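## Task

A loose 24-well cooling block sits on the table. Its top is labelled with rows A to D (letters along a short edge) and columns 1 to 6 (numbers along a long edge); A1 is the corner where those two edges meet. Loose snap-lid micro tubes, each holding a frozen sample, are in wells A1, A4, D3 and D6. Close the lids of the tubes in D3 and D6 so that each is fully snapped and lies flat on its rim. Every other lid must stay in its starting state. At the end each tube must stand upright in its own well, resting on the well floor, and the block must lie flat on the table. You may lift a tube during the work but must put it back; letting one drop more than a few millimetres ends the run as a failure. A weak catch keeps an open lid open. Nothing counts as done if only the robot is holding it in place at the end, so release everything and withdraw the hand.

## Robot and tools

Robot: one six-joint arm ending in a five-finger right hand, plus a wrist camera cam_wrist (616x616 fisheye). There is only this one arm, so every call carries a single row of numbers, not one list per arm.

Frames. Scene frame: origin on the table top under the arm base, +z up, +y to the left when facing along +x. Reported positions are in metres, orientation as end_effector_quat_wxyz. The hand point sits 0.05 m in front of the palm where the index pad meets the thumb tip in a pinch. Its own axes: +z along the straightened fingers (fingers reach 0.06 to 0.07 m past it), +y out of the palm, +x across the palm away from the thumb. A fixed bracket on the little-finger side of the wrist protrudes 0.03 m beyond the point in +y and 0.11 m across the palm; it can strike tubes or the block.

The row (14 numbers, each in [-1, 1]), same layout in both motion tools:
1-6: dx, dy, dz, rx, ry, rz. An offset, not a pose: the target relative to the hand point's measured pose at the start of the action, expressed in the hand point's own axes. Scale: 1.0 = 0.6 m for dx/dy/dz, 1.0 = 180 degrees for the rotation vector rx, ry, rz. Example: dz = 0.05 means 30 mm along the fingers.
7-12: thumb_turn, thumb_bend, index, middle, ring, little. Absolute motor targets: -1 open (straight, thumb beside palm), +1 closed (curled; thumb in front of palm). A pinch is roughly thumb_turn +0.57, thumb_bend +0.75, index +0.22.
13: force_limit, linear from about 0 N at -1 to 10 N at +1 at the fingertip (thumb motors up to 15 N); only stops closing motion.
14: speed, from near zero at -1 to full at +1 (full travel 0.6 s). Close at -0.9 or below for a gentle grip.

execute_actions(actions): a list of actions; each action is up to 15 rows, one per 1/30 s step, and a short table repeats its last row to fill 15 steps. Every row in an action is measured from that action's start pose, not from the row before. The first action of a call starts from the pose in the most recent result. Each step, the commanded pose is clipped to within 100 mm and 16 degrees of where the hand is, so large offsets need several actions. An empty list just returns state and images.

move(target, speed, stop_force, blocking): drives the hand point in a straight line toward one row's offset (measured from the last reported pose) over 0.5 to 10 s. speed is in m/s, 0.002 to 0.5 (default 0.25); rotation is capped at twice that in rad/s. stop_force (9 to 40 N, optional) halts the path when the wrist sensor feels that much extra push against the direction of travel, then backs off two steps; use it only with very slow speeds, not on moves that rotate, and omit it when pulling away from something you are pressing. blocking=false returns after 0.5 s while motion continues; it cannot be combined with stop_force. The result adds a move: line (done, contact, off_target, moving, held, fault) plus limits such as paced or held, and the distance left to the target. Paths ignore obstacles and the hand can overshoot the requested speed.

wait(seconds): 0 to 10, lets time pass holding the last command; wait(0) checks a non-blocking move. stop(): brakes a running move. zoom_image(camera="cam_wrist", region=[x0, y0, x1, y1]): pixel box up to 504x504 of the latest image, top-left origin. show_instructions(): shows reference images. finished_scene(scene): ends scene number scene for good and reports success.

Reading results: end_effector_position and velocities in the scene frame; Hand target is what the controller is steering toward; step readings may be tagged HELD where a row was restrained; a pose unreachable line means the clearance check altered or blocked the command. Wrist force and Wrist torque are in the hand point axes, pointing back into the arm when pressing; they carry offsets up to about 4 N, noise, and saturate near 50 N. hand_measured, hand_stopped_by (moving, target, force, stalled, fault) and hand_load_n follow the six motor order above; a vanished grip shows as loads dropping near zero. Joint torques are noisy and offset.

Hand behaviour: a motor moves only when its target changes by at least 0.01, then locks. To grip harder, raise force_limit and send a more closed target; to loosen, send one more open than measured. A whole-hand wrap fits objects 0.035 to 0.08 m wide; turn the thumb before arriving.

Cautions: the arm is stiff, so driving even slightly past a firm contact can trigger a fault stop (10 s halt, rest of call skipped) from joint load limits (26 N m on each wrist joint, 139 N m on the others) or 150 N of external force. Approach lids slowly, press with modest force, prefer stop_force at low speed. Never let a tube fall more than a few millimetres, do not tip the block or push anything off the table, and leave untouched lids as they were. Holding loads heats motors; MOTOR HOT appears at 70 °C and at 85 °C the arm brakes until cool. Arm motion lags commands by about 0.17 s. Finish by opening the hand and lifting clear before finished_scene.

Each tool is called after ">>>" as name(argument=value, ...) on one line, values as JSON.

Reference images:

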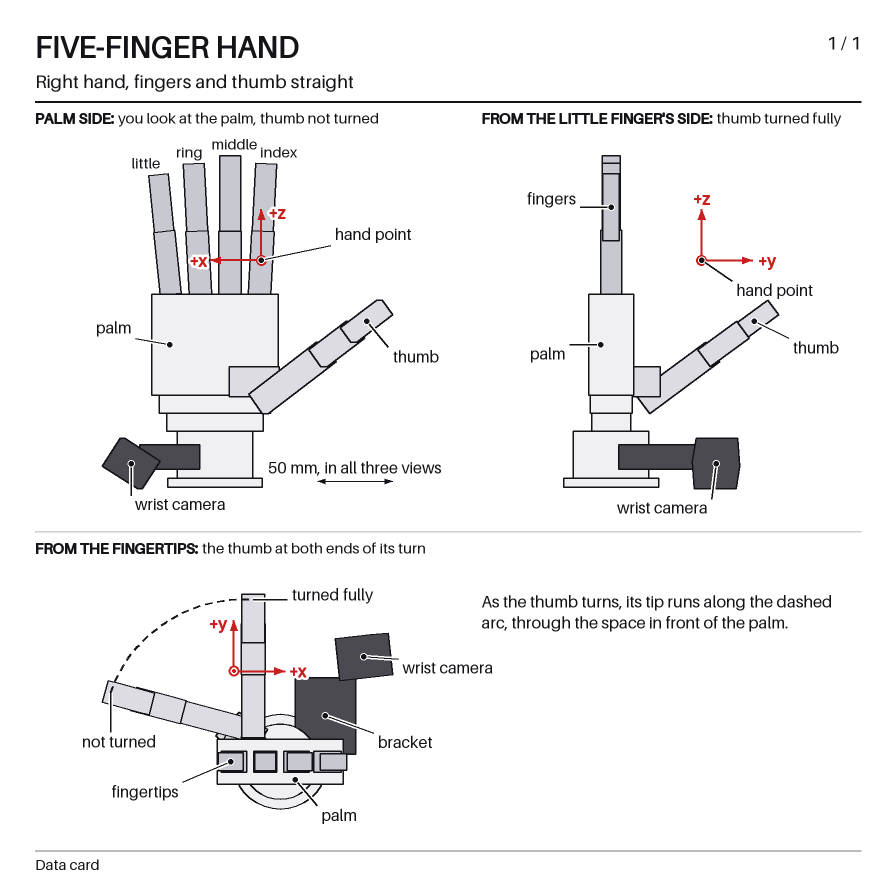

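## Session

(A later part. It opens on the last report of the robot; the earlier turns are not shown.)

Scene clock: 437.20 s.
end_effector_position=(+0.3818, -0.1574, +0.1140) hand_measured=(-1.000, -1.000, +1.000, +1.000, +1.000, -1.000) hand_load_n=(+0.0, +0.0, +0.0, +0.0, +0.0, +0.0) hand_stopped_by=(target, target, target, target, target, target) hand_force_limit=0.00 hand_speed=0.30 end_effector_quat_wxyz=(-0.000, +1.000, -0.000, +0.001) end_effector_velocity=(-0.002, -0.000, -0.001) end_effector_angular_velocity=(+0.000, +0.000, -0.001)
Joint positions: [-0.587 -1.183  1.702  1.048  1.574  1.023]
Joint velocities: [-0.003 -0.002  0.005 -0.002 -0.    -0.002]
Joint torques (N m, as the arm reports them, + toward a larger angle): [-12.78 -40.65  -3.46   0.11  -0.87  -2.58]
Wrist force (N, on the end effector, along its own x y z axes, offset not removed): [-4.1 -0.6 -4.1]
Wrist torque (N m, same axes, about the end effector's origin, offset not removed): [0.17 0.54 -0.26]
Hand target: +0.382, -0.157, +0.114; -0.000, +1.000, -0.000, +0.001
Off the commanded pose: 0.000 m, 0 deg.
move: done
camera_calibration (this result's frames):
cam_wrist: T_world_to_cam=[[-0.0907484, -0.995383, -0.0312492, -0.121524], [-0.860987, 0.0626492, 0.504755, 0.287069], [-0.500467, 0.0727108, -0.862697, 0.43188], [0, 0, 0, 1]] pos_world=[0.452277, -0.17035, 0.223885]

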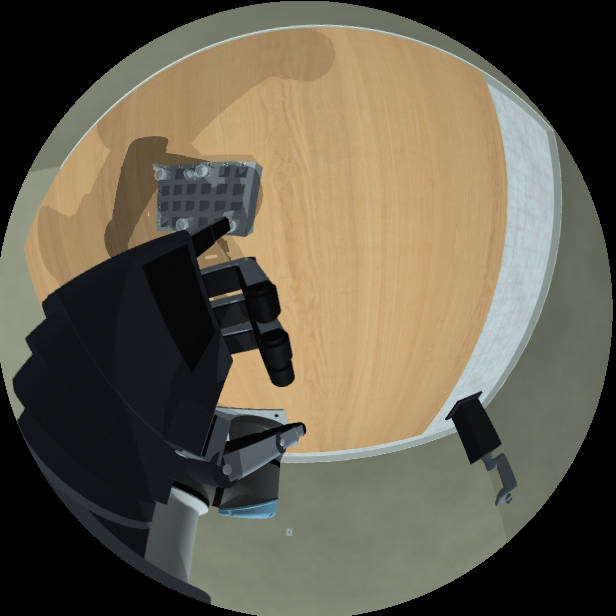

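>>> execute_actions(actions=[[[-0.0008,0,0.0003,0,0,0,-1,-1,1,1,1,-1,0,0.3],[-0.0016,0,0.0006,0,0,0,-1,-1,1,1,1,-1,0,0.3],[-0.0024,0,0.0010,0,0,0,-1,-1,1,1,1,-1,0,0.3],[-0.0032,0,0.0014,0,0,0,-1,-1,1,1,1,-1,0,0.3],[-0.0040,0,0.0018,0,0,0,-1,-1,1,1,1,-1,0,0.3],[-0.0048,0,0.0022,0,0,0,-1,-1,1,1,1,-1,0,0.3],[-0.0056,0,0.0027,0,0,0,-1,-1,1,1,1,-1,0,0.3],[-0.0064,0,0.0032,0,0,0,-1,-1,1,1,1,-1,0,0.3],[-0.0072,0,0.0038,0,0,0,-1,-1,1,1,1,-1,0,0.3],[-0.0080,0,0.0045,0,0,0,-1,-1,1,1,1,-1,0,0.3],[-0.0088,0,0.0052,0,0,0,-1,-1,1,1,1,-1,0,0.3],[-0.0096,0,0.0060,0,0,0,-1,-1,1,1,1,-1,0,0.3],[-0.0103,0,0.0068,0,0,0,-1,-1,1,1,1,-1,0,0.3],[-0.0110,0,0.0076,0,0,0,-1,-1,1,1,1,-1,0,0.3],[-0.0113,0,0.0080,0,0,0,-1,-1,1,1,1,-1,0,0.3]]])

>>> wait(seconds=0.4)

>>> zoom_image(camera="cam_wrist", region=[190, 180, 270, 260])

Scene clock: 457.43 s.
end_effector_position=(+0.3767, -0.1574, +0.1109) hand_measured=(-1.000, -1.000, +1.000, +1.000, +1.000, -1.000) hand_load_n=(+0.0, +0.0, +0.0, +0.0, +0.0, +0.0) hand_stopped_by=(target, target, target, target, target, target) hand_force_limit=0.00 hand_speed=0.30 end_effector_quat_wxyz=(-0.000, +1.000, -0.000, +0.001) end_effector_velocity=(-0.013, -0.001, -0.012) end_effector_angular_velocity=(+0.000, -0.000, -0.002)
Joint positions: [-0.594 -1.19   1.722  1.035  1.574  1.016]
Joint velocities: [-0.019 -0.013  0.054 -0.041 -0.    -0.017]
Joint torques (N m, as the arm reports them, + toward a larger angle): [-13.61 -40.68  -4.65   0.51  -0.64  -2.87]
Wrist force (N, on the end effector, along its own x y z axes, offset not removed): [-3.0 0.3 -1.3]
Wrist torque (N m, same axes, about the end effector's origin, offset not removed): [0.01 0.44 -0.26]
Hand target: +0.375, -0.157, +0.109; -0.000, +1.000, -0.000, +0.001
Off the commanded pose: 0.002 m, 0 deg.
Step readings (end_effector_position):
0: (+0.3816, -0.1574, +0.1140)
1: (+0.3816, -0.1574, +0.1140)
2: (+0.3816, -0.1574, +0.1140)
4: (+0.3812, -0.1574, +0.1138)
8: (+0.3798, -0.1574, +0.1131)
15: end_effector_position above
camera_calibration (this result's frames):
cam_wrist: T_world_to_cam=[[-0.0907841, -0.99538, -0.0312593, -0.122065], [-0.860948, 0.0626697, 0.504818, 0.28424], [-0.500527, 0.0727421, -0.86266, 0.426616], [0, 0, 0, 1]] pos_world=[0.447167, -0.170347, 0.220719]

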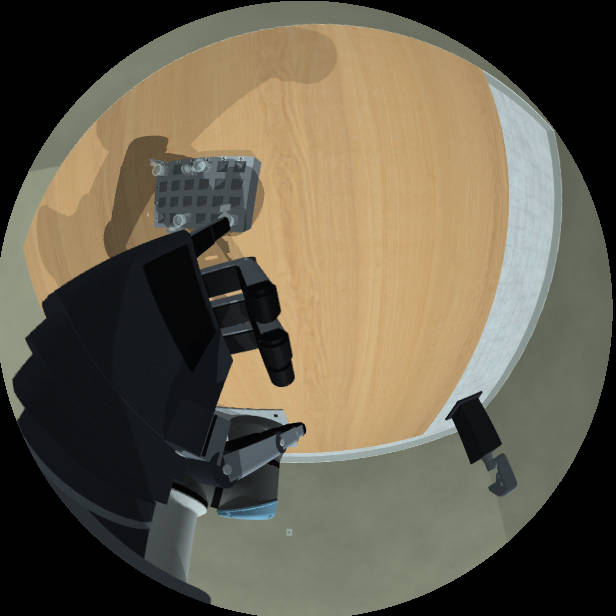

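Scene clock: 457.83 s.
end_effector_position=(+0.3750, -0.1574, +0.1093) hand_measured=(-1.000, -1.000, +1.000, +1.000, +1.000, -1.000) hand_load_n=(+0.0, +0.0, +0.0, +0.0, +0.0, +0.0) hand_stopped_by=(target, target, target, target, target, target) hand_force_limit=0.00 hand_speed=0.30 end_effector_quat_wxyz=(-0.000, +1.000, -0.000, +0.001) end_effector_velocity=(-0.000, -0.000, -0.000) end_effector_angular_velocity=(+0.000, -0.000, -0.001)
Joint positions: [-0.596 -1.191  1.729  1.03   1.574  1.014]
Joint velocities: [-0.001 -0.001  0.001 -0.    -0.    -0.   ]
Joint torques (N m, as the arm reports them, + toward a larger angle): [-12.67 -40.67  -5.41   0.71  -0.86  -2.4 ]
Wrist force (N, on the end effector, along its own x y z axes, offset not removed): [-3.0 0.8 -0.5]
Wrist torque (N m, same axes, about the end effector's origin, offset not removed): [0.02 0.59 -0.18]
Hand target: +0.375, -0.157, +0.109; -0.000, +1.000, -0.000, +0.001
Off the commanded pose: 0.000 m, 0 deg.
wait: 0.40 s; at rest by 0.20 s
camera_calibration (this result's frames):
cam_wrist: T_world_to_cam=[[-0.0907783, -0.995381, -0.0312555, -0.12226], [-0.860942, 0.0626657, 0.504828, 0.28365], [-0.500537, 0.0727366, -0.862654, 0.424435], [0, 0, 0, 1]] pos_world=[0.445554, -0.170342, 0.219125]

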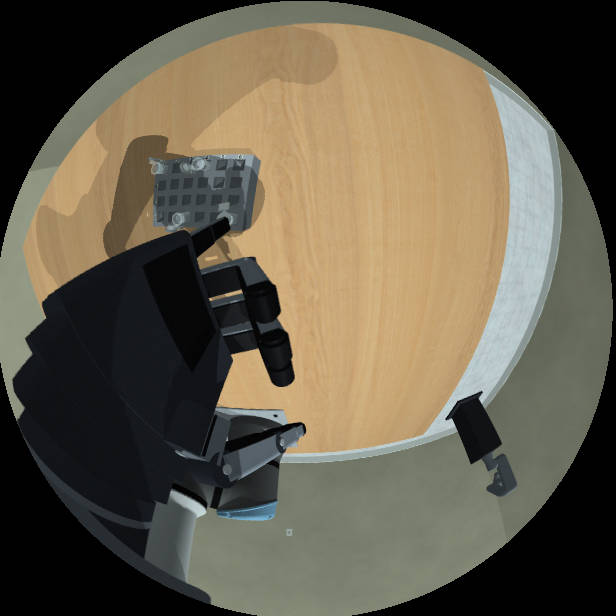

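Region (190, 180, 270, 260) of cam_wrist's 616x616 image, scaled by 6.300, with more detail than that image has.

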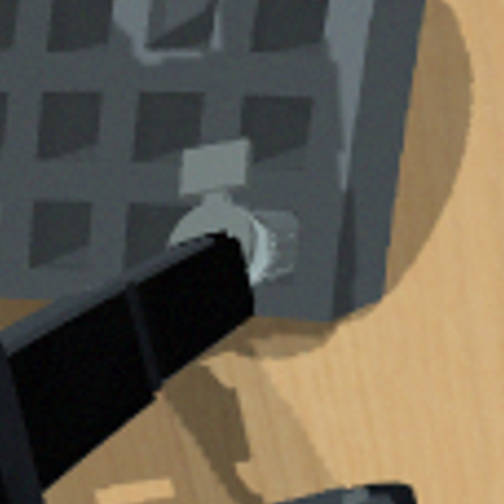

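>>> move(target=[0.002, 0, 0.007, 0, 0, 0, -1, -1, 1, 1, 1, -1, 0, 0.3], speed=0.012)

>>> move(target=[0, 0, 0.014, 0, 0, 0, -1, -1, 1, 1, 1, -1, 0, 0.3], speed=0.004, stop_force=20)

>>> zoom_image(camera="cam_wrist", region=[190, 180, 270, 260])

Scene clock: 467.87 s.
end_effector_position=(+0.3762, -0.1574, +0.1053) hand_measured=(-1.000, -1.000, +1.000, +1.000, +1.000, -1.000) hand_load_n=(+0.0, +0.0, +0.0, +0.0, +0.0, -0.5) hand_stopped_by=(target, target, target, target, target, target) hand_force_limit=0.00 hand_speed=0.30 end_effector_quat_wxyz=(-0.000, +1.000, -0.000, +0.001) end_effector_velocity=(+0.001, +0.001, -0.002) end_effector_angular_velocity=(+0.000, +0.001, +0.001)
Joint positions: [-0.595 -1.184  1.73   1.021  1.574  1.016]
Joint velocities: [ 0.002  0.003 -0.    -0.002  0.     0.001]
Joint torques (N m, as the arm reports them, + toward a larger angle): [ 10.52 -18.05  -4.77  -0.26  -0.68   2.98]
Wrist force (N, on the end effector, along its own x y z axes, offset not removed): [-4.0 -0.1 -6.3]
Wrist torque (N m, same axes, about the end effector's origin, offset not removed): [0.09 0.70 -0.18]
Hand target: +0.376, -0.157, +0.105; -0.000, +1.000, -0.000, +0.001
Off the commanded pose: 0.000 m, 0 deg.
move: done
camera_calibration (this result's frames):
cam_wrist: T_world_to_cam=[[-0.0907915, -0.99538, -0.0312352, -0.122281], [-0.860967, 0.0626912, 0.504782, 0.286694], [-0.500492, 0.0727224, -0.862681, 0.421535], [0, 0, 0, 1]] pos_world=[0.446707, -0.170344, 0.215113]

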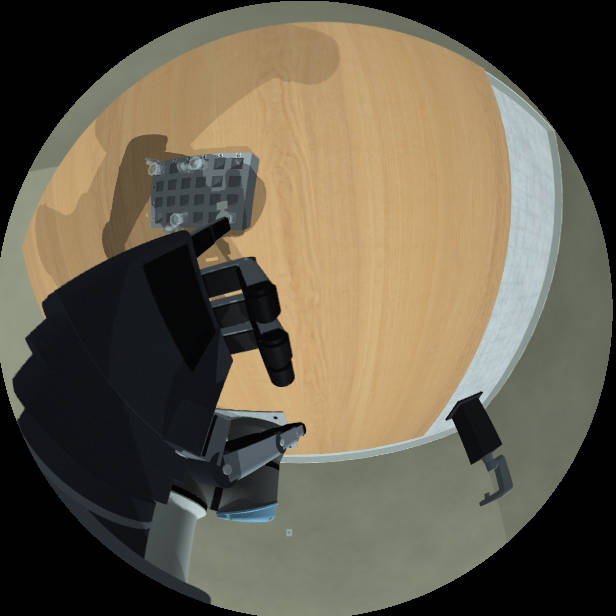

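Scene clock: 469.10 s.
end_effector_position=(+0.3761, -0.1573, +0.1018) hand_measured=(-1.000, -1.000, +1.000, +1.000, +1.000, -1.000) hand_load_n=(+0.0, +0.0, +0.0, +0.0, +0.0, -2.0) hand_stopped_by=(target, target, target, target, target, target) hand_force_limit=0.00 hand_speed=0.30 end_effector_quat_wxyz=(-0.000, +1.000, -0.000, +0.000) end_effector_velocity=(-0.001, +0.001, +0.001) end_effector_angular_velocity=(+0.002, +0.002, +0.001)
Joint positions: [-0.595 -1.18   1.734  1.013  1.574  1.016]
Joint velocities: [ 0.    -0.003  0.001  0.005 -0.    -0.   ]
Joint torques (N m, as the arm reports them, + toward a larger angle): [ -0.67 -27.73 -14.45   0.93  -0.74   0.25]
Wrist force (N, on the end effector, along its own x y z axes, offset not removed): [-6.4 2.4 -34.1]
Wrist torque (N m, same axes, about the end effector's origin, offset not removed): [1.92 2.66 -0.25]
Hand target: +0.376, -0.157, +0.102; -0.000, +1.000, -0.000, +0.001
Off the commanded pose: 0.005 m, 0 deg.
move: contact
camera_calibration (this result's frames):
cam_wrist: T_world_to_cam=[[-0.0907932, -0.995376, -0.0313559, -0.122309], [-0.860852, 0.0626147, 0.504988, 0.288314], [-0.50069, 0.0728423, -0.862557, 0.418572], [0, 0, 0, 1]] pos_world=[0.446666, -0.170286, 0.211612]

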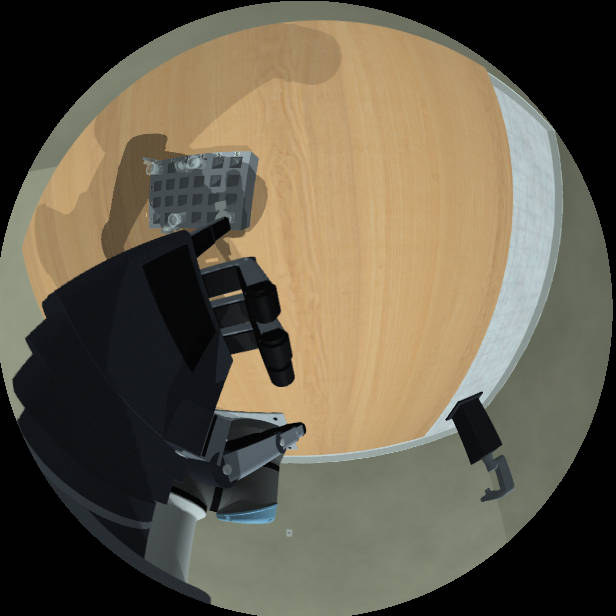

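Region (190, 180, 270, 260) of cam_wrist's 616x616 image, scaled by 6.300, with more detail than that image has.

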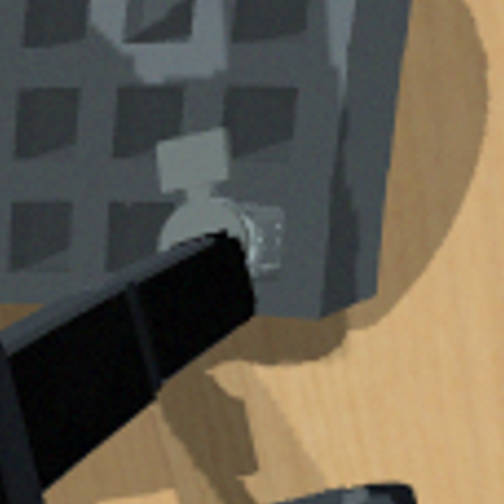

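>>> execute_actions(actions=[[[0,0,-0.001,0,0,0,-1,-1,1,1,1,-1,0,0.3],[0,0,-0.003,0,0,0,-1,-1,1,1,1,-1,0,0.3],[0,0,-0.006,0,0,0,-1,-1,1,1,1,-1,0,0.3],[0,-0.002,-0.010,0,0,0,-1,-1,1,1,1,-1,0,0.3],[-0.001,-0.006,-0.015,0,0,0,-1,-1,1,1,1,-1,0,0.3],[-0.002,-0.012,-0.020,0,0,0,-1,-1,1,1,1,-1,0,0.3],[-0.004,-0.020,-0.025,0,0,0,-1,-1,1,1,1,-1,0,0.3],[-0.006,-0.030,-0.030,0,0,0,-1,-1,1,1,1,-1,0,0.3],[-0.008,-0.040,-0.033,0,0,0,-1,-1,1,1,1,-1,0,0.3],[-0.010,-0.050,-0.035,0,0,0,-1,-1,1,1,1,-1,0,0.3],[-0.012,-0.060,-0.035,0,0,0,-1,-1,1,1,1,-1,0,0.3],[-0.013,-0.070,-0.035,0,0,0,-1,-1,1,1,1,-1,0,0.3],[-0.014,-0.080,-0.035,0,0,0,-1,-1,1,1,1,-1,0,0.3],[-0.014,-0.087,-0.035,0,0,0,-1,-1,1,1,1,-1,0,0.3],[-0.014,-0.0905,-0.035,0,0,0,-1,-1,1,1,1,-1,0,0.3]]])

>>> wait(seconds=0.6)

>>> zoom_image(camera="cam_wrist", region=[200, 150, 320, 250])

Scene clock: 488.67 s.
end_effector_position=(+0.3695, -0.1235, +0.1204) hand_measured=(-1.000, -1.000, +1.000, +1.000, +1.000, -1.000) hand_load_n=(+0.0, +0.0, +0.0, +0.0, +0.0, +0.0) hand_stopped_by=(target, target, target, target, target, target) hand_force_limit=0.00 hand_speed=0.30 end_effector_quat_wxyz=(-0.001, +1.000, +0.000, +0.001) end_effector_velocity=(-0.021, +0.150, +0.019) end_effector_angular_velocity=(+0.005, +0.000, +0.009)
Joint positions: [-0.528 -1.231  1.753  1.045  1.573  1.082]
Joint velocities: [ 0.319 -0.117  0.114  0.007 -0.003  0.31 ]
Joint torques (N m, as the arm reports them, + toward a larger angle): [ 10.22 -35.8   -5.39   3.26  -1.4    3.4 ]
Wrist force (N, on the end effector, along its own x y z axes, offset not removed): [-3.4 -1.0 0.2]
Wrist torque (N m, same axes, about the end effector's origin, offset not removed): [-0.24 0.45 -0.21]
Hand target: +0.367, -0.104, +0.122; -0.001, +1.000, +0.000, +0.001
Off the commanded pose: 0.021 m, 0 deg.
Step readings (end_effector_position):
0: (+0.3762, -0.1574, +0.1021)
1: (+0.3762, -0.1574, +0.1021)
2: (+0.3762, -0.1574, +0.1021)
4: (+0.3762, -0.1574, +0.1029)
8: (+0.3755, -0.1536, +0.1090)
15: end_effector_position above
camera_calibration (this result's frames):
cam_wrist: T_world_to_cam=[[-0.0901068, -0.99541, -0.0322495, -0.088788], [-0.86106, 0.0615919, 0.504759, 0.271073], [-0.500456, 0.073251, -0.862657, 0.428774], [0, 0, 0, 1]] pos_world=[0.439992, -0.136484, 0.230195]

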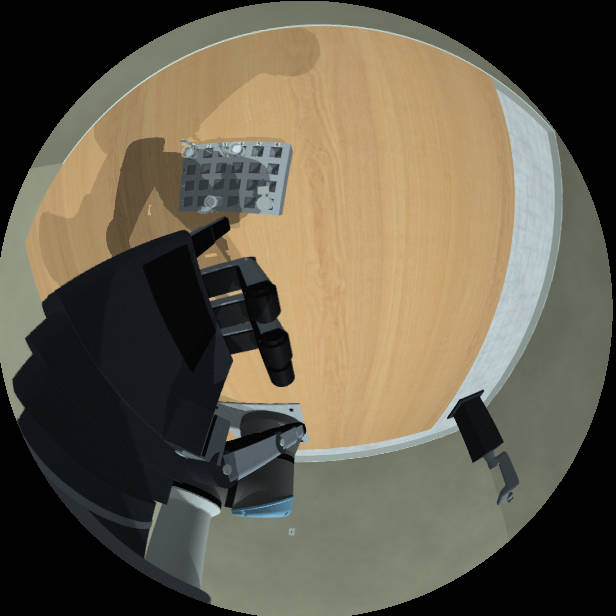

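Scene clock: 489.27 s.
end_effector_position=(+0.3670, -0.1043, +0.1224) hand_measured=(-1.000, -1.000, +1.000, +1.000, +1.000, -1.000) hand_load_n=(+0.0, +0.0, +0.0, +0.0, +0.0, +0.0) hand_stopped_by=(target, target, target, target, target, target) hand_force_limit=0.00 hand_speed=0.30 end_effector_quat_wxyz=(-0.001, +1.000, +0.000, +0.001) end_effector_velocity=(-0.000, +0.001, +0.000) end_effector_angular_velocity=(+0.001, +0.001, -0.001)
Joint positions: [-0.486 -1.244  1.766  1.046  1.573  1.124]
Joint velocities: [ 0.001 -0.     0.     0.001 -0.     0.001]
Joint torques (N m, as the arm reports them, + toward a larger angle): [ 11.27 -39.58  -6.23   3.35  -1.18   3.  ]
Wrist force (N, on the end effector, along its own x y z axes, offset not removed): [-1.4 -0.5 0.6]
Wrist torque (N m, same axes, about the end effector's origin, offset not removed): [-0.26 0.09 -0.11]
Hand target: +0.367, -0.104, +0.122; -0.001, +1.000, +0.000, +0.001
Off the commanded pose: 0.001 m, 0 deg.
wait: 0.60 s; at rest by 0.43 s
camera_calibration (this result's frames):
cam_wrist: T_world_to_cam=[[-0.0898859, -0.995416, -0.0326641, -0.0698483], [-0.86106, 0.0611885, 0.504809, 0.266647], [-0.500496, 0.0735009, -0.862613, 0.42797], [0, 0, 0, 1]] pos_world=[0.437518, -0.1173, 0.232285]

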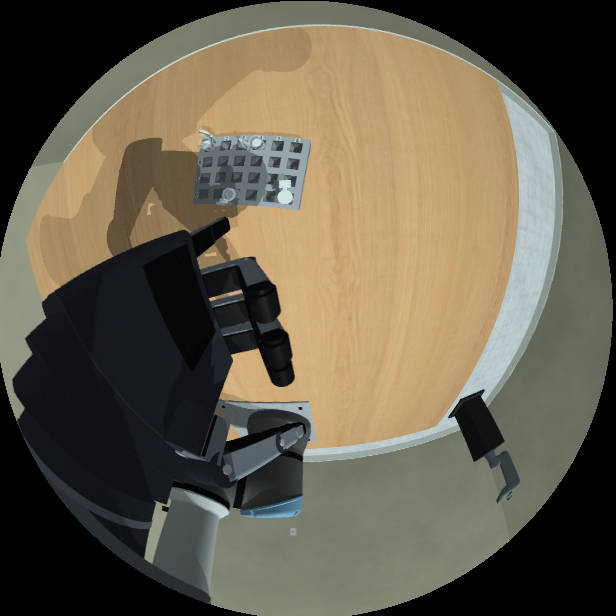

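Region (200, 150, 320, 250) of cam_wrist's 616x616 image, scaled by 4.200, with more detail than that image has.

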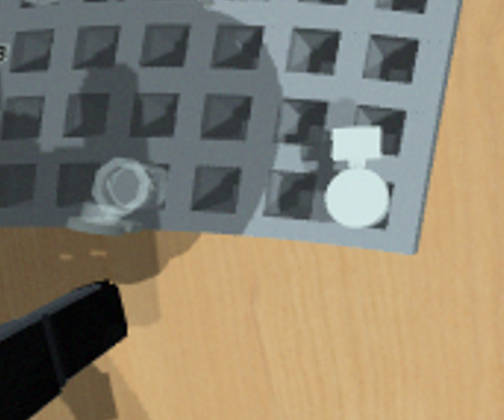

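>>> zoom_image(camera="cam_wrist", region=[200, 175, 260, 235])

Region (200, 175, 260, 235) of cam_wrist's 616x616 image, scaled by 8.400, with more detail than that image has.

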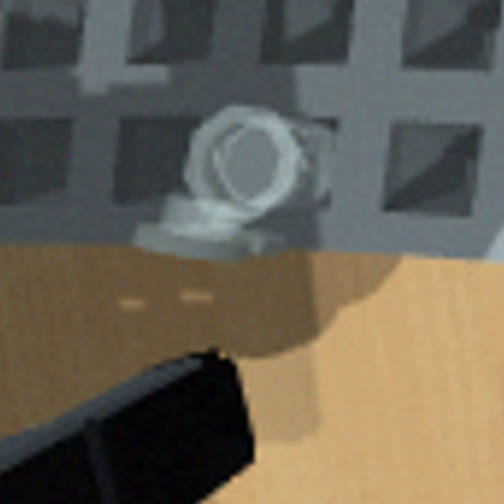

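>>> move(target=[0.0282, -0.0047, 0.0073, 0, 0, 0, -1, -1, 1, 1, 1, -1, 0, 0.3], speed=0.05)

>>> move(target=[0, 0, 0.012, 0, 0, 0, -1, -1, 1, 1, 1, -1, 0, 0.3], speed=0.003, stop_force=9)

>>> zoom_image(camera="cam_wrist", region=[190, 180, 270, 260])

Scene clock: 551.03 s.
end_effector_position=(+0.3837, -0.1014, +0.1181) hand_measured=(-1.000, -1.000, +1.000, +1.000, +1.000, -1.000) hand_load_n=(+0.0, +0.0, +0.0, +0.0, +0.0, +0.0) hand_stopped_by=(target, target, target, target, target, target) hand_force_limit=0.00 hand_speed=0.30 end_effector_quat_wxyz=(-0.001, +1.000, +0.000, +0.001) end_effector_velocity=(+0.002, -0.001, -0.001) end_effector_angular_velocity=(-0.001, -0.000, -0.001)
Joint positions: [-0.461 -1.203  1.72   1.051  1.573  1.148]
Joint velocities: [ 0.002  0.006 -0.006  0.     0.001  0.003]
Joint torques (N m, as the arm reports them, + toward a larger angle): [ 10.69 -19.6  -28.43   3.33   1.5    2.65]
Wrist force (N, on the end effector, along its own x y z axes, offset not removed): [-2.4 0.9 -0.6]
Wrist torque (N m, same axes, about the end effector's origin, offset not removed): [0.14 0.37 -0.09]
Hand target: +0.384, -0.101, +0.118; -0.001, +1.000, +0.000, +0.001
Off the commanded pose: 0.000 m, 0 deg.
move: done
camera_calibration (this result's frames):
cam_wrist: T_world_to_cam=[[-0.089867, -0.995414, -0.0327954, -0.0656179], [-0.861116, 0.0611136, 0.504723, 0.283076], [-0.500403, 0.0735985, -0.862658, 0.432384], [0, 0, 0, 1]] pos_world=[0.454231, -0.11444, 0.227973]

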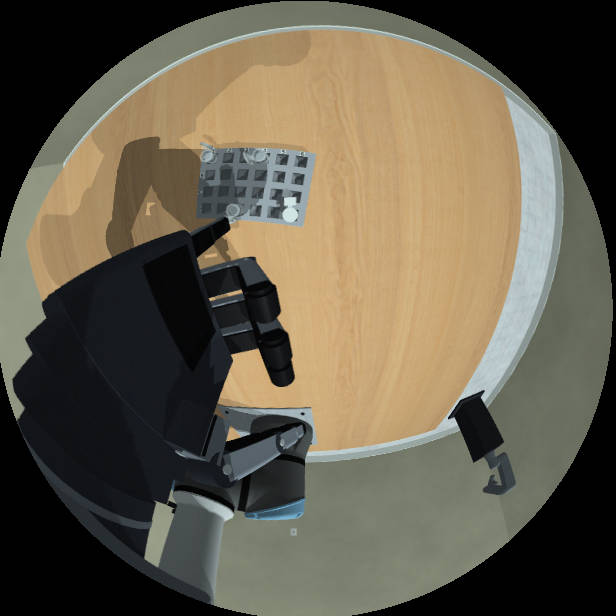

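Scene clock: 552.63 s.
end_effector_position=(+0.3837, -0.1013, +0.1144) hand_measured=(-1.000, -1.000, +1.000, +1.000, +1.000, -1.000) hand_load_n=(+0.0, +0.0, +0.0, +0.0, +0.0, +0.0) hand_stopped_by=(target, target, target, target, target, target) hand_force_limit=0.00 hand_speed=0.30 end_effector_quat_wxyz=(-0.001, +1.000, +0.000, +0.001) end_effector_velocity=(-0.001, +0.001, +0.001) end_effector_angular_velocity=(+0.002, +0.004, +0.002)
Joint positions: [-0.461 -1.198  1.725  1.042  1.573  1.148]
Joint velocities: [ 0.002 -0.002  0.     0.005 -0.    -0.   ]
Joint torques (N m, as the arm reports them, + toward a larger angle): [-13.03 -35.72 -17.08   2.13  -1.01  -2.57]
Wrist force (N, on the end effector, along its own x y z axes, offset not removed): [-5.1 -0.2 -12.5]
Wrist torque (N m, same axes, about the end effector's origin, offset not removed): [0.73 1.34 -0.36]
Hand target: +0.384, -0.101, +0.115; -0.001, +1.000, +0.000, +0.001
Off the commanded pose: 0.003 m, 0 deg.
move: contact
camera_calibration (this result's frames):
cam_wrist: T_world_to_cam=[[-0.0898713, -0.99541, -0.0329, -0.0656844], [-0.860976, 0.0610437, 0.50497, 0.284816], [-0.500644, 0.0737084, -0.86251, 0.429193], [0, 0, 0, 1]] pos_world=[0.45419, -0.114404, 0.224199]

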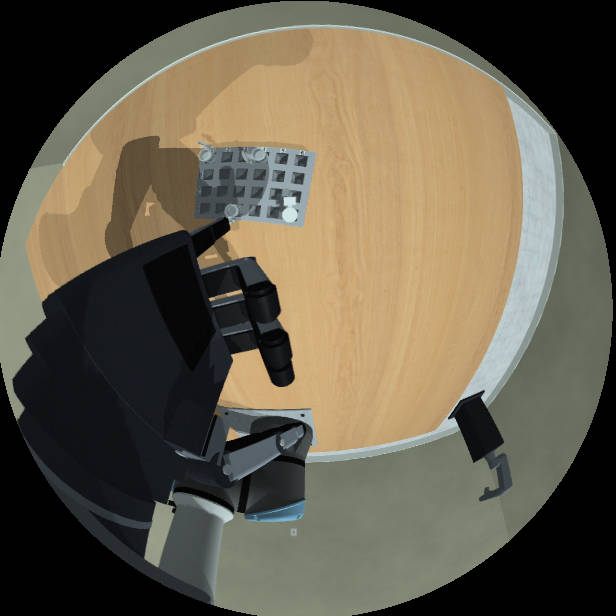

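Region (190, 180, 270, 260) of cam_wrist's 616x616 image, scaled by 6.300, with more detail than that image has.

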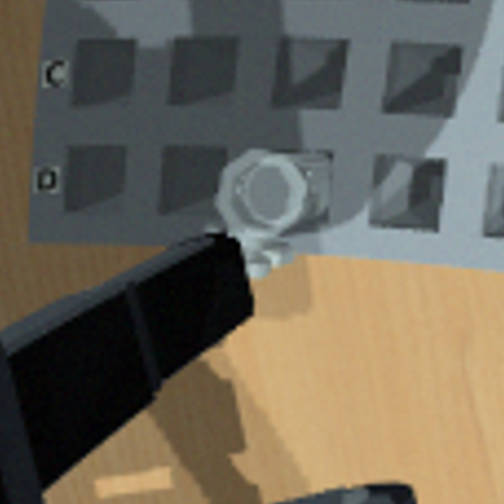

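>>> execute_actions(actions=[[[0.00046,0.00019,0,0,0,0,-1,-1,1,1,1,-1,0,0.3],[0.00108,0.00044,0,0,0,0,-1,-1,1,1,1,-1,0,0.3],[0.0017,0.00069,0,0,0,0,-1,-1,1,1,1,-1,0,0.3],[0.00232,0.00094,0,0,0,0,-1,-1,1,1,1,-1,0,0.3],[0.00294,0.00119,0,0,0,0,-1,-1,1,1,1,-1,0,0.3],[0.00371,0.0015,0,0,0,0,-1,-1,1,1,1,-1,0,0.3],[0.00448,0.00181,0,0,0,0,-1,-1,1,1,1,-1,0,0.3],[0.00525,0.00213,0.00017,0,0,0,-1,-1,1,1,1,-1,0,0.3],[0.00603,0.00244,0.00033,0,0,0,-1,-1,1,1,1,-1,0,0.3],[0.0068,0.00275,0.0005,0,0,0,-1,-1,1,1,1,-1,0,0.3],[0.00757,0.00306,0.00075,0,0,0,-1,-1,1,1,1,-1,0,0.3],[0.00834,0.00338,0.001,0,0,0,-1,-1,1,1,1,-1,0,0.3],[0.00896,0.00363,0.00117,0,0,0,-1,-1,1,1,1,-1,0,0.3],[0.00942,0.00381,0.00133,0,0,0,-1,-1,1,1,1,-1,0,0.3],[0.00973,0.00394,0.0015,0,0,0,-1,-1,1,1,1,-1,0,0.3]]])

>>> wait(seconds=0.4)

>>> zoom_image(camera="cam_wrist", region=[190, 180, 270, 260])

Scene clock: 576.77 s.
end_effector_position=(+0.3881, -0.1032, +0.1139) hand_measured=(-1.000, -1.000, +1.000, +1.000, +1.000, -1.000) hand_load_n=(+0.0, +0.0, +0.0, +0.0, +0.0, -1.0) hand_stopped_by=(target, target, target, target, target, target) hand_force_limit=0.00 hand_speed=0.30 end_effector_quat_wxyz=(-0.001, +1.000, +0.000, +0.001) end_effector_velocity=(+0.011, -0.004, -0.003) end_effector_angular_velocity=(+0.000, +0.001, +0.001)
Joint positions: [-0.461 -1.188  1.711  1.045  1.573  1.149]
Joint velocities: [ 0.003  0.03  -0.034  0.005  0.     0.003]
Joint torques (N m, as the arm reports them, + toward a larger angle): [ 13.14 -16.39 -23.8    3.54  -0.94   2.69]
Wrist force (N, on the end effector, along its own x y z axes, offset not removed): [-0.2 -0.7 -9.0]
Wrist torque (N m, same axes, about the end effector's origin, offset not removed): [0.20 1.14 -0.04]
Hand target: +0.389, -0.104, +0.113; -0.001, +1.000, +0.000, +0.001
Off the commanded pose: 0.002 m, 0 deg.
Step readings (end_effector_position):
0: (+0.3837, -0.1014, +0.1146)
1: (+0.3837, -0.1014, +0.1146)
2: (+0.3838, -0.1014, +0.1146)
4: (+0.3840, -0.1015, +0.1146)
8: (+0.3852, -0.1020, +0.1145)
15: end_effector_position above
camera_calibration (this result's frames):
cam_wrist: T_world_to_cam=[[-0.0898615, -0.995412, -0.0328697, -0.0671328], [-0.861033, 0.0610589, 0.504871, 0.288975], [-0.500547, 0.0736704, -0.862569, 0.431093], [0, 0, 0, 1]] pos_world=[0.458567, -0.116228, 0.223746]

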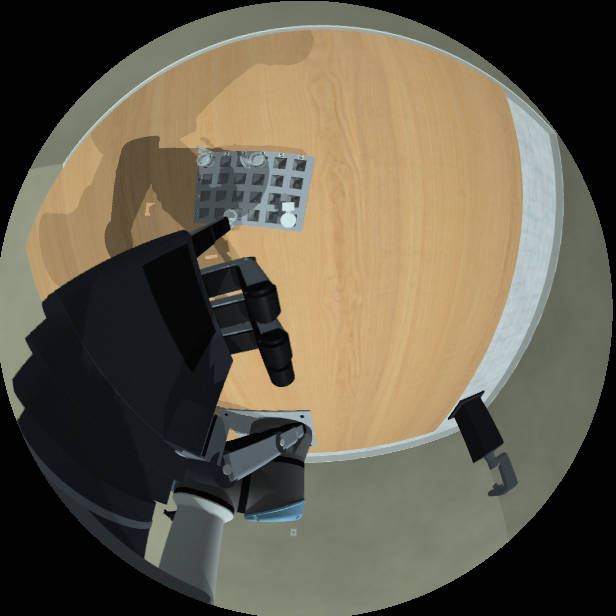

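Scene clock: 577.17 s.
end_effector_position=(+0.3895, -0.1037, +0.1135) hand_measured=(-1.000, -1.000, +1.000, +1.000, +1.000, -1.000) hand_load_n=(+0.0, +0.0, +0.0, +0.0, +0.0, -1.0) hand_stopped_by=(target, target, target, target, target, target) hand_force_limit=0.00 hand_speed=0.30 end_effector_quat_wxyz=(-0.001, +1.000, +0.000, +0.001) end_effector_velocity=(-0.000, +0.000, -0.001) end_effector_angular_velocity=(+0.001, +0.002, +0.000)
Joint positions: [-0.46  -1.184  1.707  1.046  1.573  1.149]
Joint velocities: [ 0.     0.002 -0.     0.001 -0.     0.   ]
Joint torques (N m, as the arm reports them, + toward a larger angle): [  9.97 -19.52 -25.01   3.8   -0.7    2.77]
Wrist force (N, on the end effector, along its own x y z axes, offset not removed): [0.1 1.0 -6.5]
Wrist torque (N m, same axes, about the end effector's origin, offset not removed): [0.29 1.02 0.03]
Hand target: +0.389, -0.104, +0.113; -0.001, +1.000, +0.000, +0.001
Off the commanded pose: 0.000 m, 0 deg.
wait: 0.40 s; at rest by 0.17 s
camera_calibration (this result's frames):
cam_wrist: T_world_to_cam=[[-0.0898667, -0.99541, -0.0329015, -0.067517], [-0.860988, 0.0610408, 0.504949, 0.29041], [-0.500623, 0.0737058, -0.862522, 0.431485], [0, 0, 0, 1]] pos_world=[0.459983, -0.116737, 0.223302]

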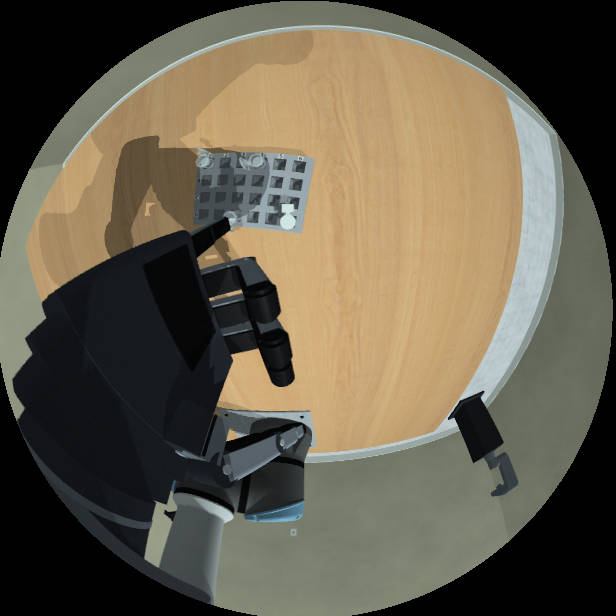

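Region (190, 180, 270, 260) of cam_wrist's 616x616 image, scaled by 6.300, with more detail than that image has.

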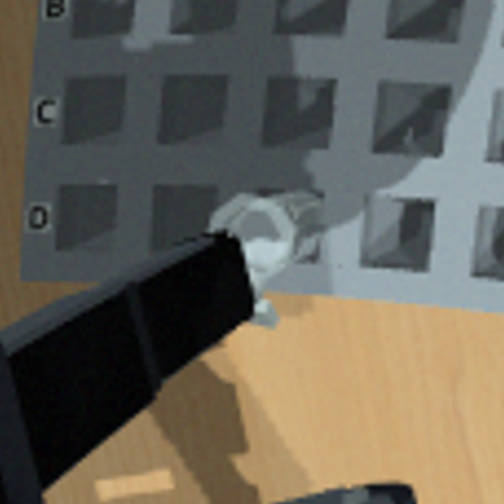

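>>> execute_actions(actions=[[[0.00077,0.00031,0.00025,0,0,0,-1,-1,1,1,1,-1,0,0.3],[0.00162,0.00066,0.00058,0,0,0,-1,-1,1,1,1,-1,0,0.3],[0.00263,0.00106,0.001,0,0,0,-1,-1,1,1,1,-1,0,0.3],[0.00371,0.0015,0.00158,0,0,0,-1,-1,1,1,1,-1,0,0.3],[0.00494,0.002,0.0025,0,0,0,-1,-1,1,1,1,-1,0,0.3],[0.00618,0.0025,0.00342,0,0,0,-1,-1,1,1,1,-1,0,0.3],[0.00726,0.00294,0.00433,0,0,0,-1,-1,1,1,1,-1,0,0.3],[0.00834,0.00338,0.0055,0,0,0,-1,-1,1,1,1,-1,0,0.3],[0.00927,0.00375,0.00667,0,0,0,-1,-1,1,1,1,-1,0,0.3],[0.0102,0.00413,0.00783,0,0,0,-1,-1,1,1,1,-1,0,0.3],[0.01097,0.00444,0.009,0,0,0,-1,-1,1,1,1,-1,0,0.3],[0.01174,0.00475,0.01033,0,0,0,-1,-1,1,1,1,-1,0,0.3],[0.01236,0.005,0.0115,0,0,0,-1,-1,1,1,1,-1,0,0.3],[0.0129,0.00522,0.01267,0,0,0,-1,-1,1,1,1,-1,0,0.3],[0.01329,0.00538,0.01367,0,0,0,-1,-1,1,1,1,-1,0,0.3]]])

>>> wait(seconds=0.4)

>>> zoom_image(camera="cam_wrist", region=[190, 180, 270, 260])

Scene clock: 603.33 s.
end_effector_position=(+0.3957, -0.1062, +0.1081) hand_measured=(-1.000, -1.000, +1.000, +1.000, +1.000, -1.000) hand_load_n=(+0.0, +0.0, +0.0, +0.0, +0.0, +0.0) hand_stopped_by=(target, target, target, target, target, target) hand_force_limit=0.00 hand_speed=0.30 end_effector_quat_wxyz=(-0.001, +1.000, +0.000, +0.001) end_effector_velocity=(+0.013, -0.005, -0.020) end_effector_angular_velocity=(-0.001, -0.002, -0.000)
Joint positions: [-0.46  -1.164  1.692  1.04   1.573  1.15 ]
Joint velocities: [ 0.001  0.053 -0.021 -0.034  0.001  0.002]
Joint torques (N m, as the arm reports them, + toward a larger angle): [ 11.54 -22.06 -30.29   0.58  -1.26   3.  ]
Wrist force (N, on the end effector, along its own x y z axes, offset not removed): [-3.1 -1.4 1.0]
Wrist torque (N m, same axes, about the end effector's origin, offset not removed): [-0.40 0.53 -0.22]
Hand target: +0.397, -0.107, +0.105; -0.001, +1.000, +0.000, +0.001
Off the commanded pose: 0.003 m, 0 deg.
Step readings (end_effector_position):
0: (+0.3895, -0.1037, +0.1135)
1: (+0.3895, -0.1037, +0.1135)
2: (+0.3896, -0.1037, +0.1134)
4: (+0.3900, -0.1039, +0.1133)
8: (+0.3918, -0.1046, +0.1122)
15: end_effector_position above
camera_calibration (this result's frames):
cam_wrist: T_world_to_cam=[[-0.089856, -0.995411, -0.0329202, -0.0696161], [-0.860988, 0.0610219, 0.504951, 0.298645], [-0.500624, 0.0737168, -0.86252, 0.430183], [0, 0, 0, 1]] pos_world=[0.466234, -0.119232, 0.217948]

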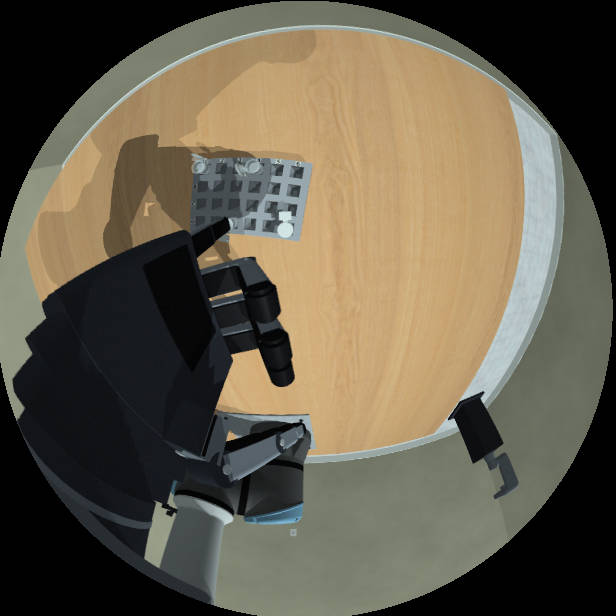

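Scene clock: 603.73 s.
end_effector_position=(+0.3974, -0.1068, +0.1054) hand_measured=(-1.000, -1.000, +1.000, +1.000, +1.000, -1.000) hand_load_n=(+0.0, +0.0, +0.0, +0.0, +0.0, -1.5) hand_stopped_by=(target, target, target, target, target, target) hand_force_limit=0.00 hand_speed=0.30 end_effector_quat_wxyz=(-0.001, +1.000, +0.000, +0.001) end_effector_velocity=(+0.000, +0.000, -0.001) end_effector_angular_velocity=(+0.000, +0.000, +0.001)
Joint positions: [-0.46  -1.157  1.69   1.035  1.573  1.15 ]
Joint velocities: [ 0.001  0.001 -0.    -0.    -0.    -0.   ]
Joint torques (N m, as the arm reports them, + toward a larger angle): [ 10.87 -18.91 -27.78   0.36  -0.94   2.95]
Wrist force (N, on the end effector, along its own x y z axes, offset not removed): [-4.0 2.0 -6.5]
Wrist torque (N m, same axes, about the end effector's origin, offset not removed): [0.36 0.96 -0.18]
Hand target: +0.397, -0.107, +0.105; -0.001, +1.000, +0.000, +0.001
Off the commanded pose: 0.000 m, 0 deg.
wait: 0.40 s; at rest by 0.27 s
camera_calibration (this result's frames):
cam_wrist: T_world_to_cam=[[-0.0898652, -0.99541, -0.0329131, -0.0702115], [-0.860999, 0.0610351, 0.504932, 0.301525], [-0.500605, 0.0737139, -0.862532, 0.428666], [0, 0, 0, 1]] pos_world=[0.467896, -0.119892, 0.215177]

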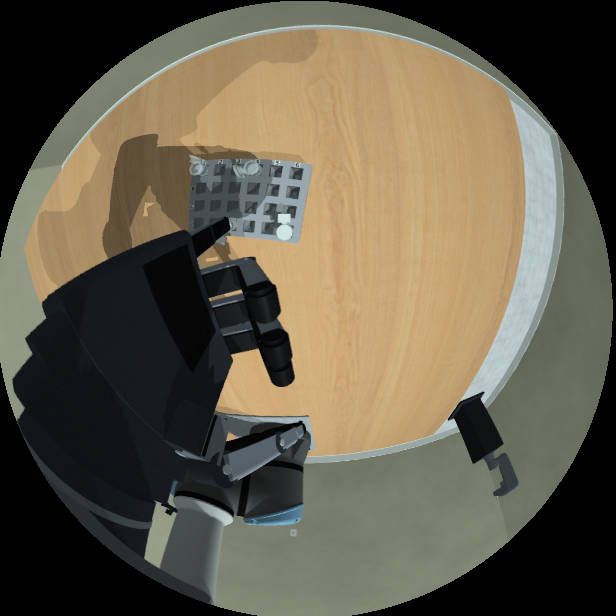

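Region (190, 180, 270, 260) of cam_wrist's 616x616 image, scaled by 6.300, with more detail than that image has.

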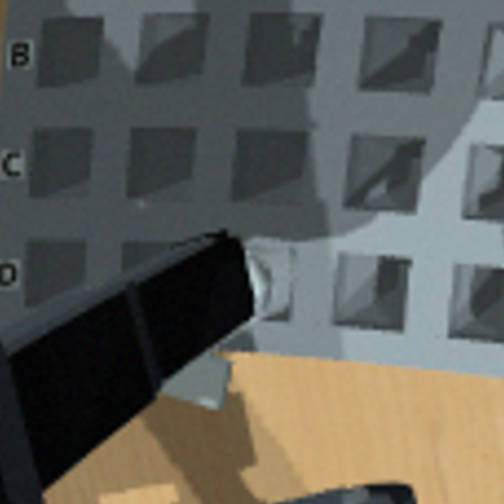

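>>> move(target=[0, 0, 0.012, 0, 0, 0, -1, -1, 1, 1, 1, -1, 0, 0.3], speed=0.004, stop_force=20)

>>> zoom_image(camera="cam_wrist", region=[190, 180, 270, 260])

Scene clock: 609.07 s.
end_effector_position=(+0.3973, -0.1068, +0.1023) hand_measured=(-1.000, -1.000, +1.000, +1.000, +1.000, -1.000) hand_load_n=(+0.0, +0.0, +0.0, +0.0, +0.0, -3.5) hand_stopped_by=(target, target, target, target, target, target) hand_force_limit=0.00 hand_speed=0.30 end_effector_quat_wxyz=(-0.001, +1.000, +0.000, +0.000) end_effector_velocity=(-0.001, +0.001, +0.001) end_effector_angular_velocity=(+0.002, +0.004, +0.002)
Joint positions: [-0.46  -1.153  1.694  1.028  1.573  1.15 ]
Joint velocities: [ 0.002 -0.001  0.     0.005  0.     0.   ]
Joint torques (N m, as the arm reports them, + toward a larger angle): [  9.06 -29.23 -13.69   1.58   0.39   2.11]
Wrist force (N, on the end effector, along its own x y z axes, offset not removed): [-3.0 2.8 -29.5]
Wrist torque (N m, same axes, about the end effector's origin, offset not removed): [1.48 2.37 0.02]
Hand target: +0.397, -0.107, +0.103; -0.001, +1.000, +0.000, +0.001
Off the commanded pose: 0.004 m, 0 deg.
move: contact
camera_calibration (this result's frames):
cam_wrist: T_world_to_cam=[[-0.0898672, -0.995407, -0.0330025, -0.0702623], [-0.860872, 0.0609728, 0.505156, 0.302934], [-0.500823, 0.0738078, -0.862397, 0.426093], [0, 0, 0, 1]] pos_world=[0.46787, -0.119859, 0.212114]

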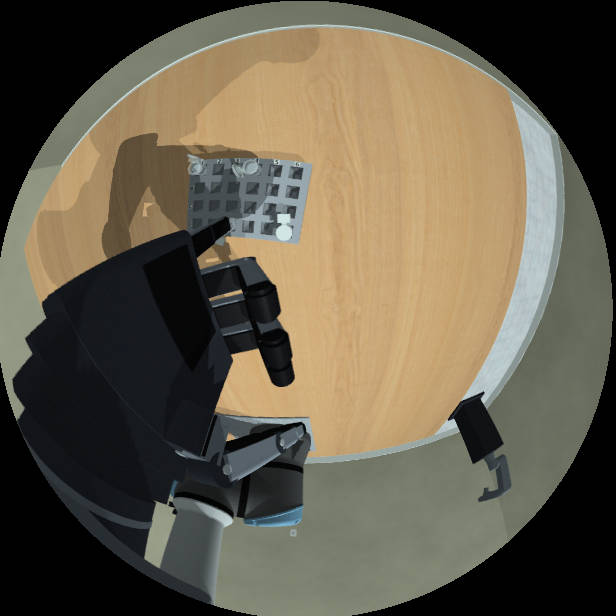

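Region (190, 180, 270, 260) of cam_wrist's 616x616 image, scaled by 6.300, with more detail than that image has.

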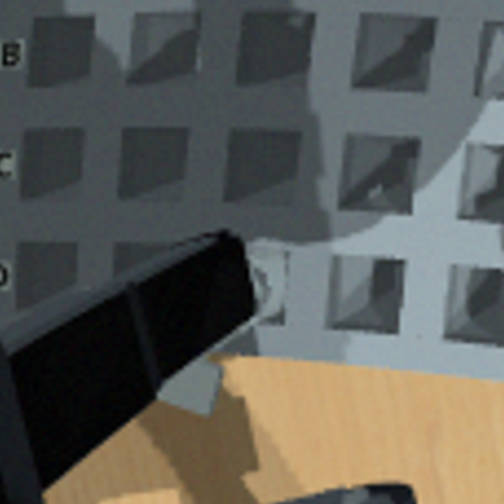

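>>> execute_actions(actions=[[[0,0,-0.001,0,0,0,-1,-1,1,1,1,-1,0,0.3],[0,0,-0.003,0,0,0,-1,-1,1,1,1,-1,0,0.3],[0,0,-0.006,0,0,0,-1,-1,1,1,1,-1,0,0.3],[0,0,-0.010,0,0,0,-1,-1,1,1,1,-1,0,0.3],[-0.001,0.003,-0.015,0,0,0,-1,-1,1,1,1,-1,0,0.3],[-0.003,0.008,-0.020,0,0,0,-1,-1,1,1,1,-1,0,0.3],[-0.006,0.015,-0.024,0,0,0,-1,-1,1,1,1,-1,0,0.3],[-0.010,0.024,-0.027,0,0,0,-1,-1,1,1,1,-1,0,0.3],[-0.015,0.034,-0.029,0,0,0,-1,-1,1,1,1,-1,0,0.3],[-0.020,0.045,-0.030,0,0,0,-1,-1,1,1,1,-1,0,0.3],[-0.025,0.056,-0.030,0,0,0,-1,-1,1,1,1,-1,0,0.3],[-0.030,0.067,-0.030,0,0,0,-1,-1,1,1,1,-1,0,0.3],[-0.035,0.078,-0.030,0,0,0,-1,-1,1,1,1,-1,0,0.3],[-0.040,0.089,-0.030,0,0,0,-1,-1,1,1,1,-1,0,0.3],[-0.045,0.100,-0.030,0,0,0,-1,-1,1,1,1,-1,0,0.3]],[[-0.022,0.05,-0.003,0,0,0,-1,-1,1,1,1,-1,0,0.3],[-0.026,0.06,-0.003,0,0,0,-1,-1,1,1,1,-1,0,0.3],[-0.030,0.07,-0.003,0,0,0,-1,-1,1,1,1,-1,0,0.3],[-0.034,0.08,-0.003,0,0,0,-1,-1,1,1,1,-1,0,0.3],[-0.038,0.09,-0.003,0,0,0,-1,-1,1,1,1,-1,0,0.3],[-0.042,0.10,-0.003,0,0,0,-1,-1,1,1,1,-1,0,0.3],[-0.045,0.11,-0.003,0,0,0,-1,-1,1,1,1,-1,0,0.3],[-0.047,0.118,-0.003,0,0,0,-1,-1,1,1,1,-1,0,0.3],[-0.048,0.124,-0.003,0,0,0,-1,-1,1,1,1,-1,0,0.3],[-0.048,0.128,-0.003,0,0,0,-1,-1,1,1,1,-1,0,0.3]]])

>>> wait(seconds=0.4)

Scene clock: 638.97 s.
end_effector_position=(+0.3548, -0.2104, +0.1204) hand_measured=(-1.000, -1.000, +1.000, +1.000, +1.000, -1.000) hand_load_n=(+0.0, +0.0, +0.0, +0.0, +0.0, +0.0) hand_stopped_by=(target, target, target, target, target, target) hand_force_limit=0.00 hand_speed=0.30 end_effector_quat_wxyz=(+0.000, +1.000, -0.001, -0.001) end_effector_velocity=(-0.009, -0.045, -0.000) end_effector_angular_velocity=(+0.008, -0.007, +0.007)
Joint positions: [-0.734 -1.212  1.725  1.055  1.576  0.878]
Joint velocities: [-0.112  0.013 -0.02   0.007 -0.011 -0.119]
Joint torques (N m, as the arm reports them, + toward a larger angle): [-10.33 -20.25 -28.4    3.46  -1.34  -2.85]
Wrist force (N, on the end effector, along its own x y z axes, offset not removed): [-2.7 1.0 -0.5]
Wrist torque (N m, same axes, about the end effector's origin, offset not removed): [0.04 0.45 -0.14]
Hand target: +0.354, -0.215, +0.120; -0.000, +1.000, -0.001, -0.000
Off the commanded pose: 0.005 m, 0 deg.
Step readings (end_effector_position; steps 1 to 15: 1st action; 16 to 30: 2nd action):
0: (+0.3974, -0.1068, +0.1026)
1: (+0.3974, -0.1068, +0.1026)
2: (+0.3974, -0.1068, +0.1027)
4: (+0.3974, -0.1068, +0.1034)
8: (+0.3963, -0.1091, +0.1095)
15: (+0.3828, -0.1385, +0.1187)
16: (+0.3800, -0.1443, +0.1191)
17: (+0.3774, -0.1498, +0.1194)
19: (+0.3727, -0.1604, +0.1199)
23: (+0.3633, -0.1829, +0.1203)
30: end_effector_position above
camera_calibration (this result's frames):
cam_wrist: T_world_to_cam=[[-0.0925218, -0.99526, -0.0299527, -0.175993], [-0.859421, 0.0646304, 0.507168, 0.263495], [-0.502828, 0.072666, -0.861327, 0.42838], [0, 0, 0, 1]] pos_world=[0.425571, -0.223317, 0.230067]

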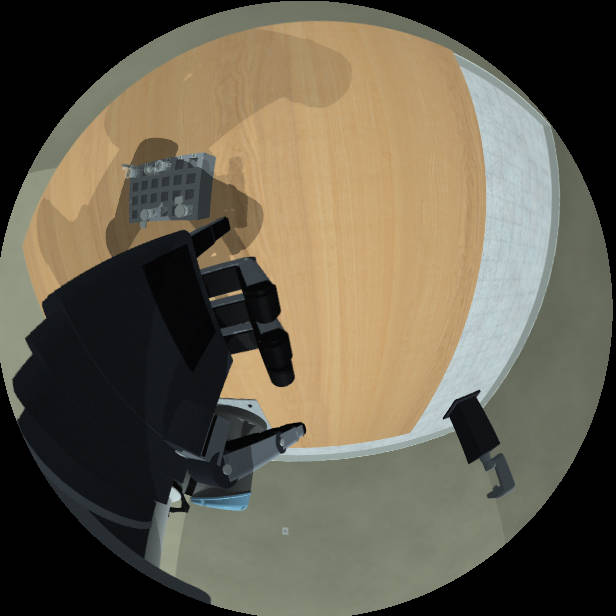

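Scene clock: 639.37 s.
end_effector_position=(+0.3539, -0.2152, +0.1204) hand_measured=(-1.000, -1.000, +1.000, +1.000, +1.000, -1.000) hand_load_n=(+0.0, +0.0, +0.0, +0.0, +0.0, +0.0) hand_stopped_by=(target, target, target, target, target, target) hand_force_limit=0.00 hand_speed=0.30 end_effector_quat_wxyz=(-0.000, +1.000, -0.001, -0.000) end_effector_velocity=(-0.001, -0.002, -0.000) end_effector_angular_velocity=(+0.001, +0.000, -0.002)
Joint positions: [-0.745 -1.21   1.723  1.055  1.575  0.866]
Joint velocities: [-0.004  0.001 -0.    -0.    -0.    -0.003]
Joint torques (N m, as the arm reports them, + toward a larger angle): [-12.74 -21.85 -28.2    3.49  -1.03  -2.43]
Wrist force (N, on the end effector, along its own x y z axes, offset not removed): [-2.7 0.5 0.6]
Wrist torque (N m, same axes, about the end effector's origin, offset not removed): [-0.02 0.28 -0.20]
Hand target: +0.354, -0.215, +0.120; -0.000, +1.000, -0.001, -0.000
Off the commanded pose: 0.000 m, 0 deg.
wait: 0.40 s; at rest by 0.30 s
camera_calibration (this result's frames):
cam_wrist: T_world_to_cam=[[-0.0915715, -0.995319, -0.0309037, -0.181088], [-0.859911, 0.0633876, 0.506492, 0.263065], [-0.502162, 0.0729547, -0.86169, 0.428116], [0, 0, 0, 1]] pos_world=[0.424614, -0.228149, 0.230067]

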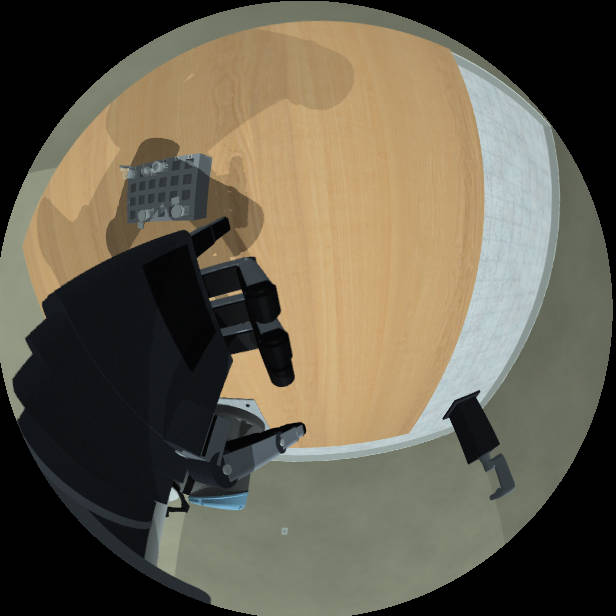

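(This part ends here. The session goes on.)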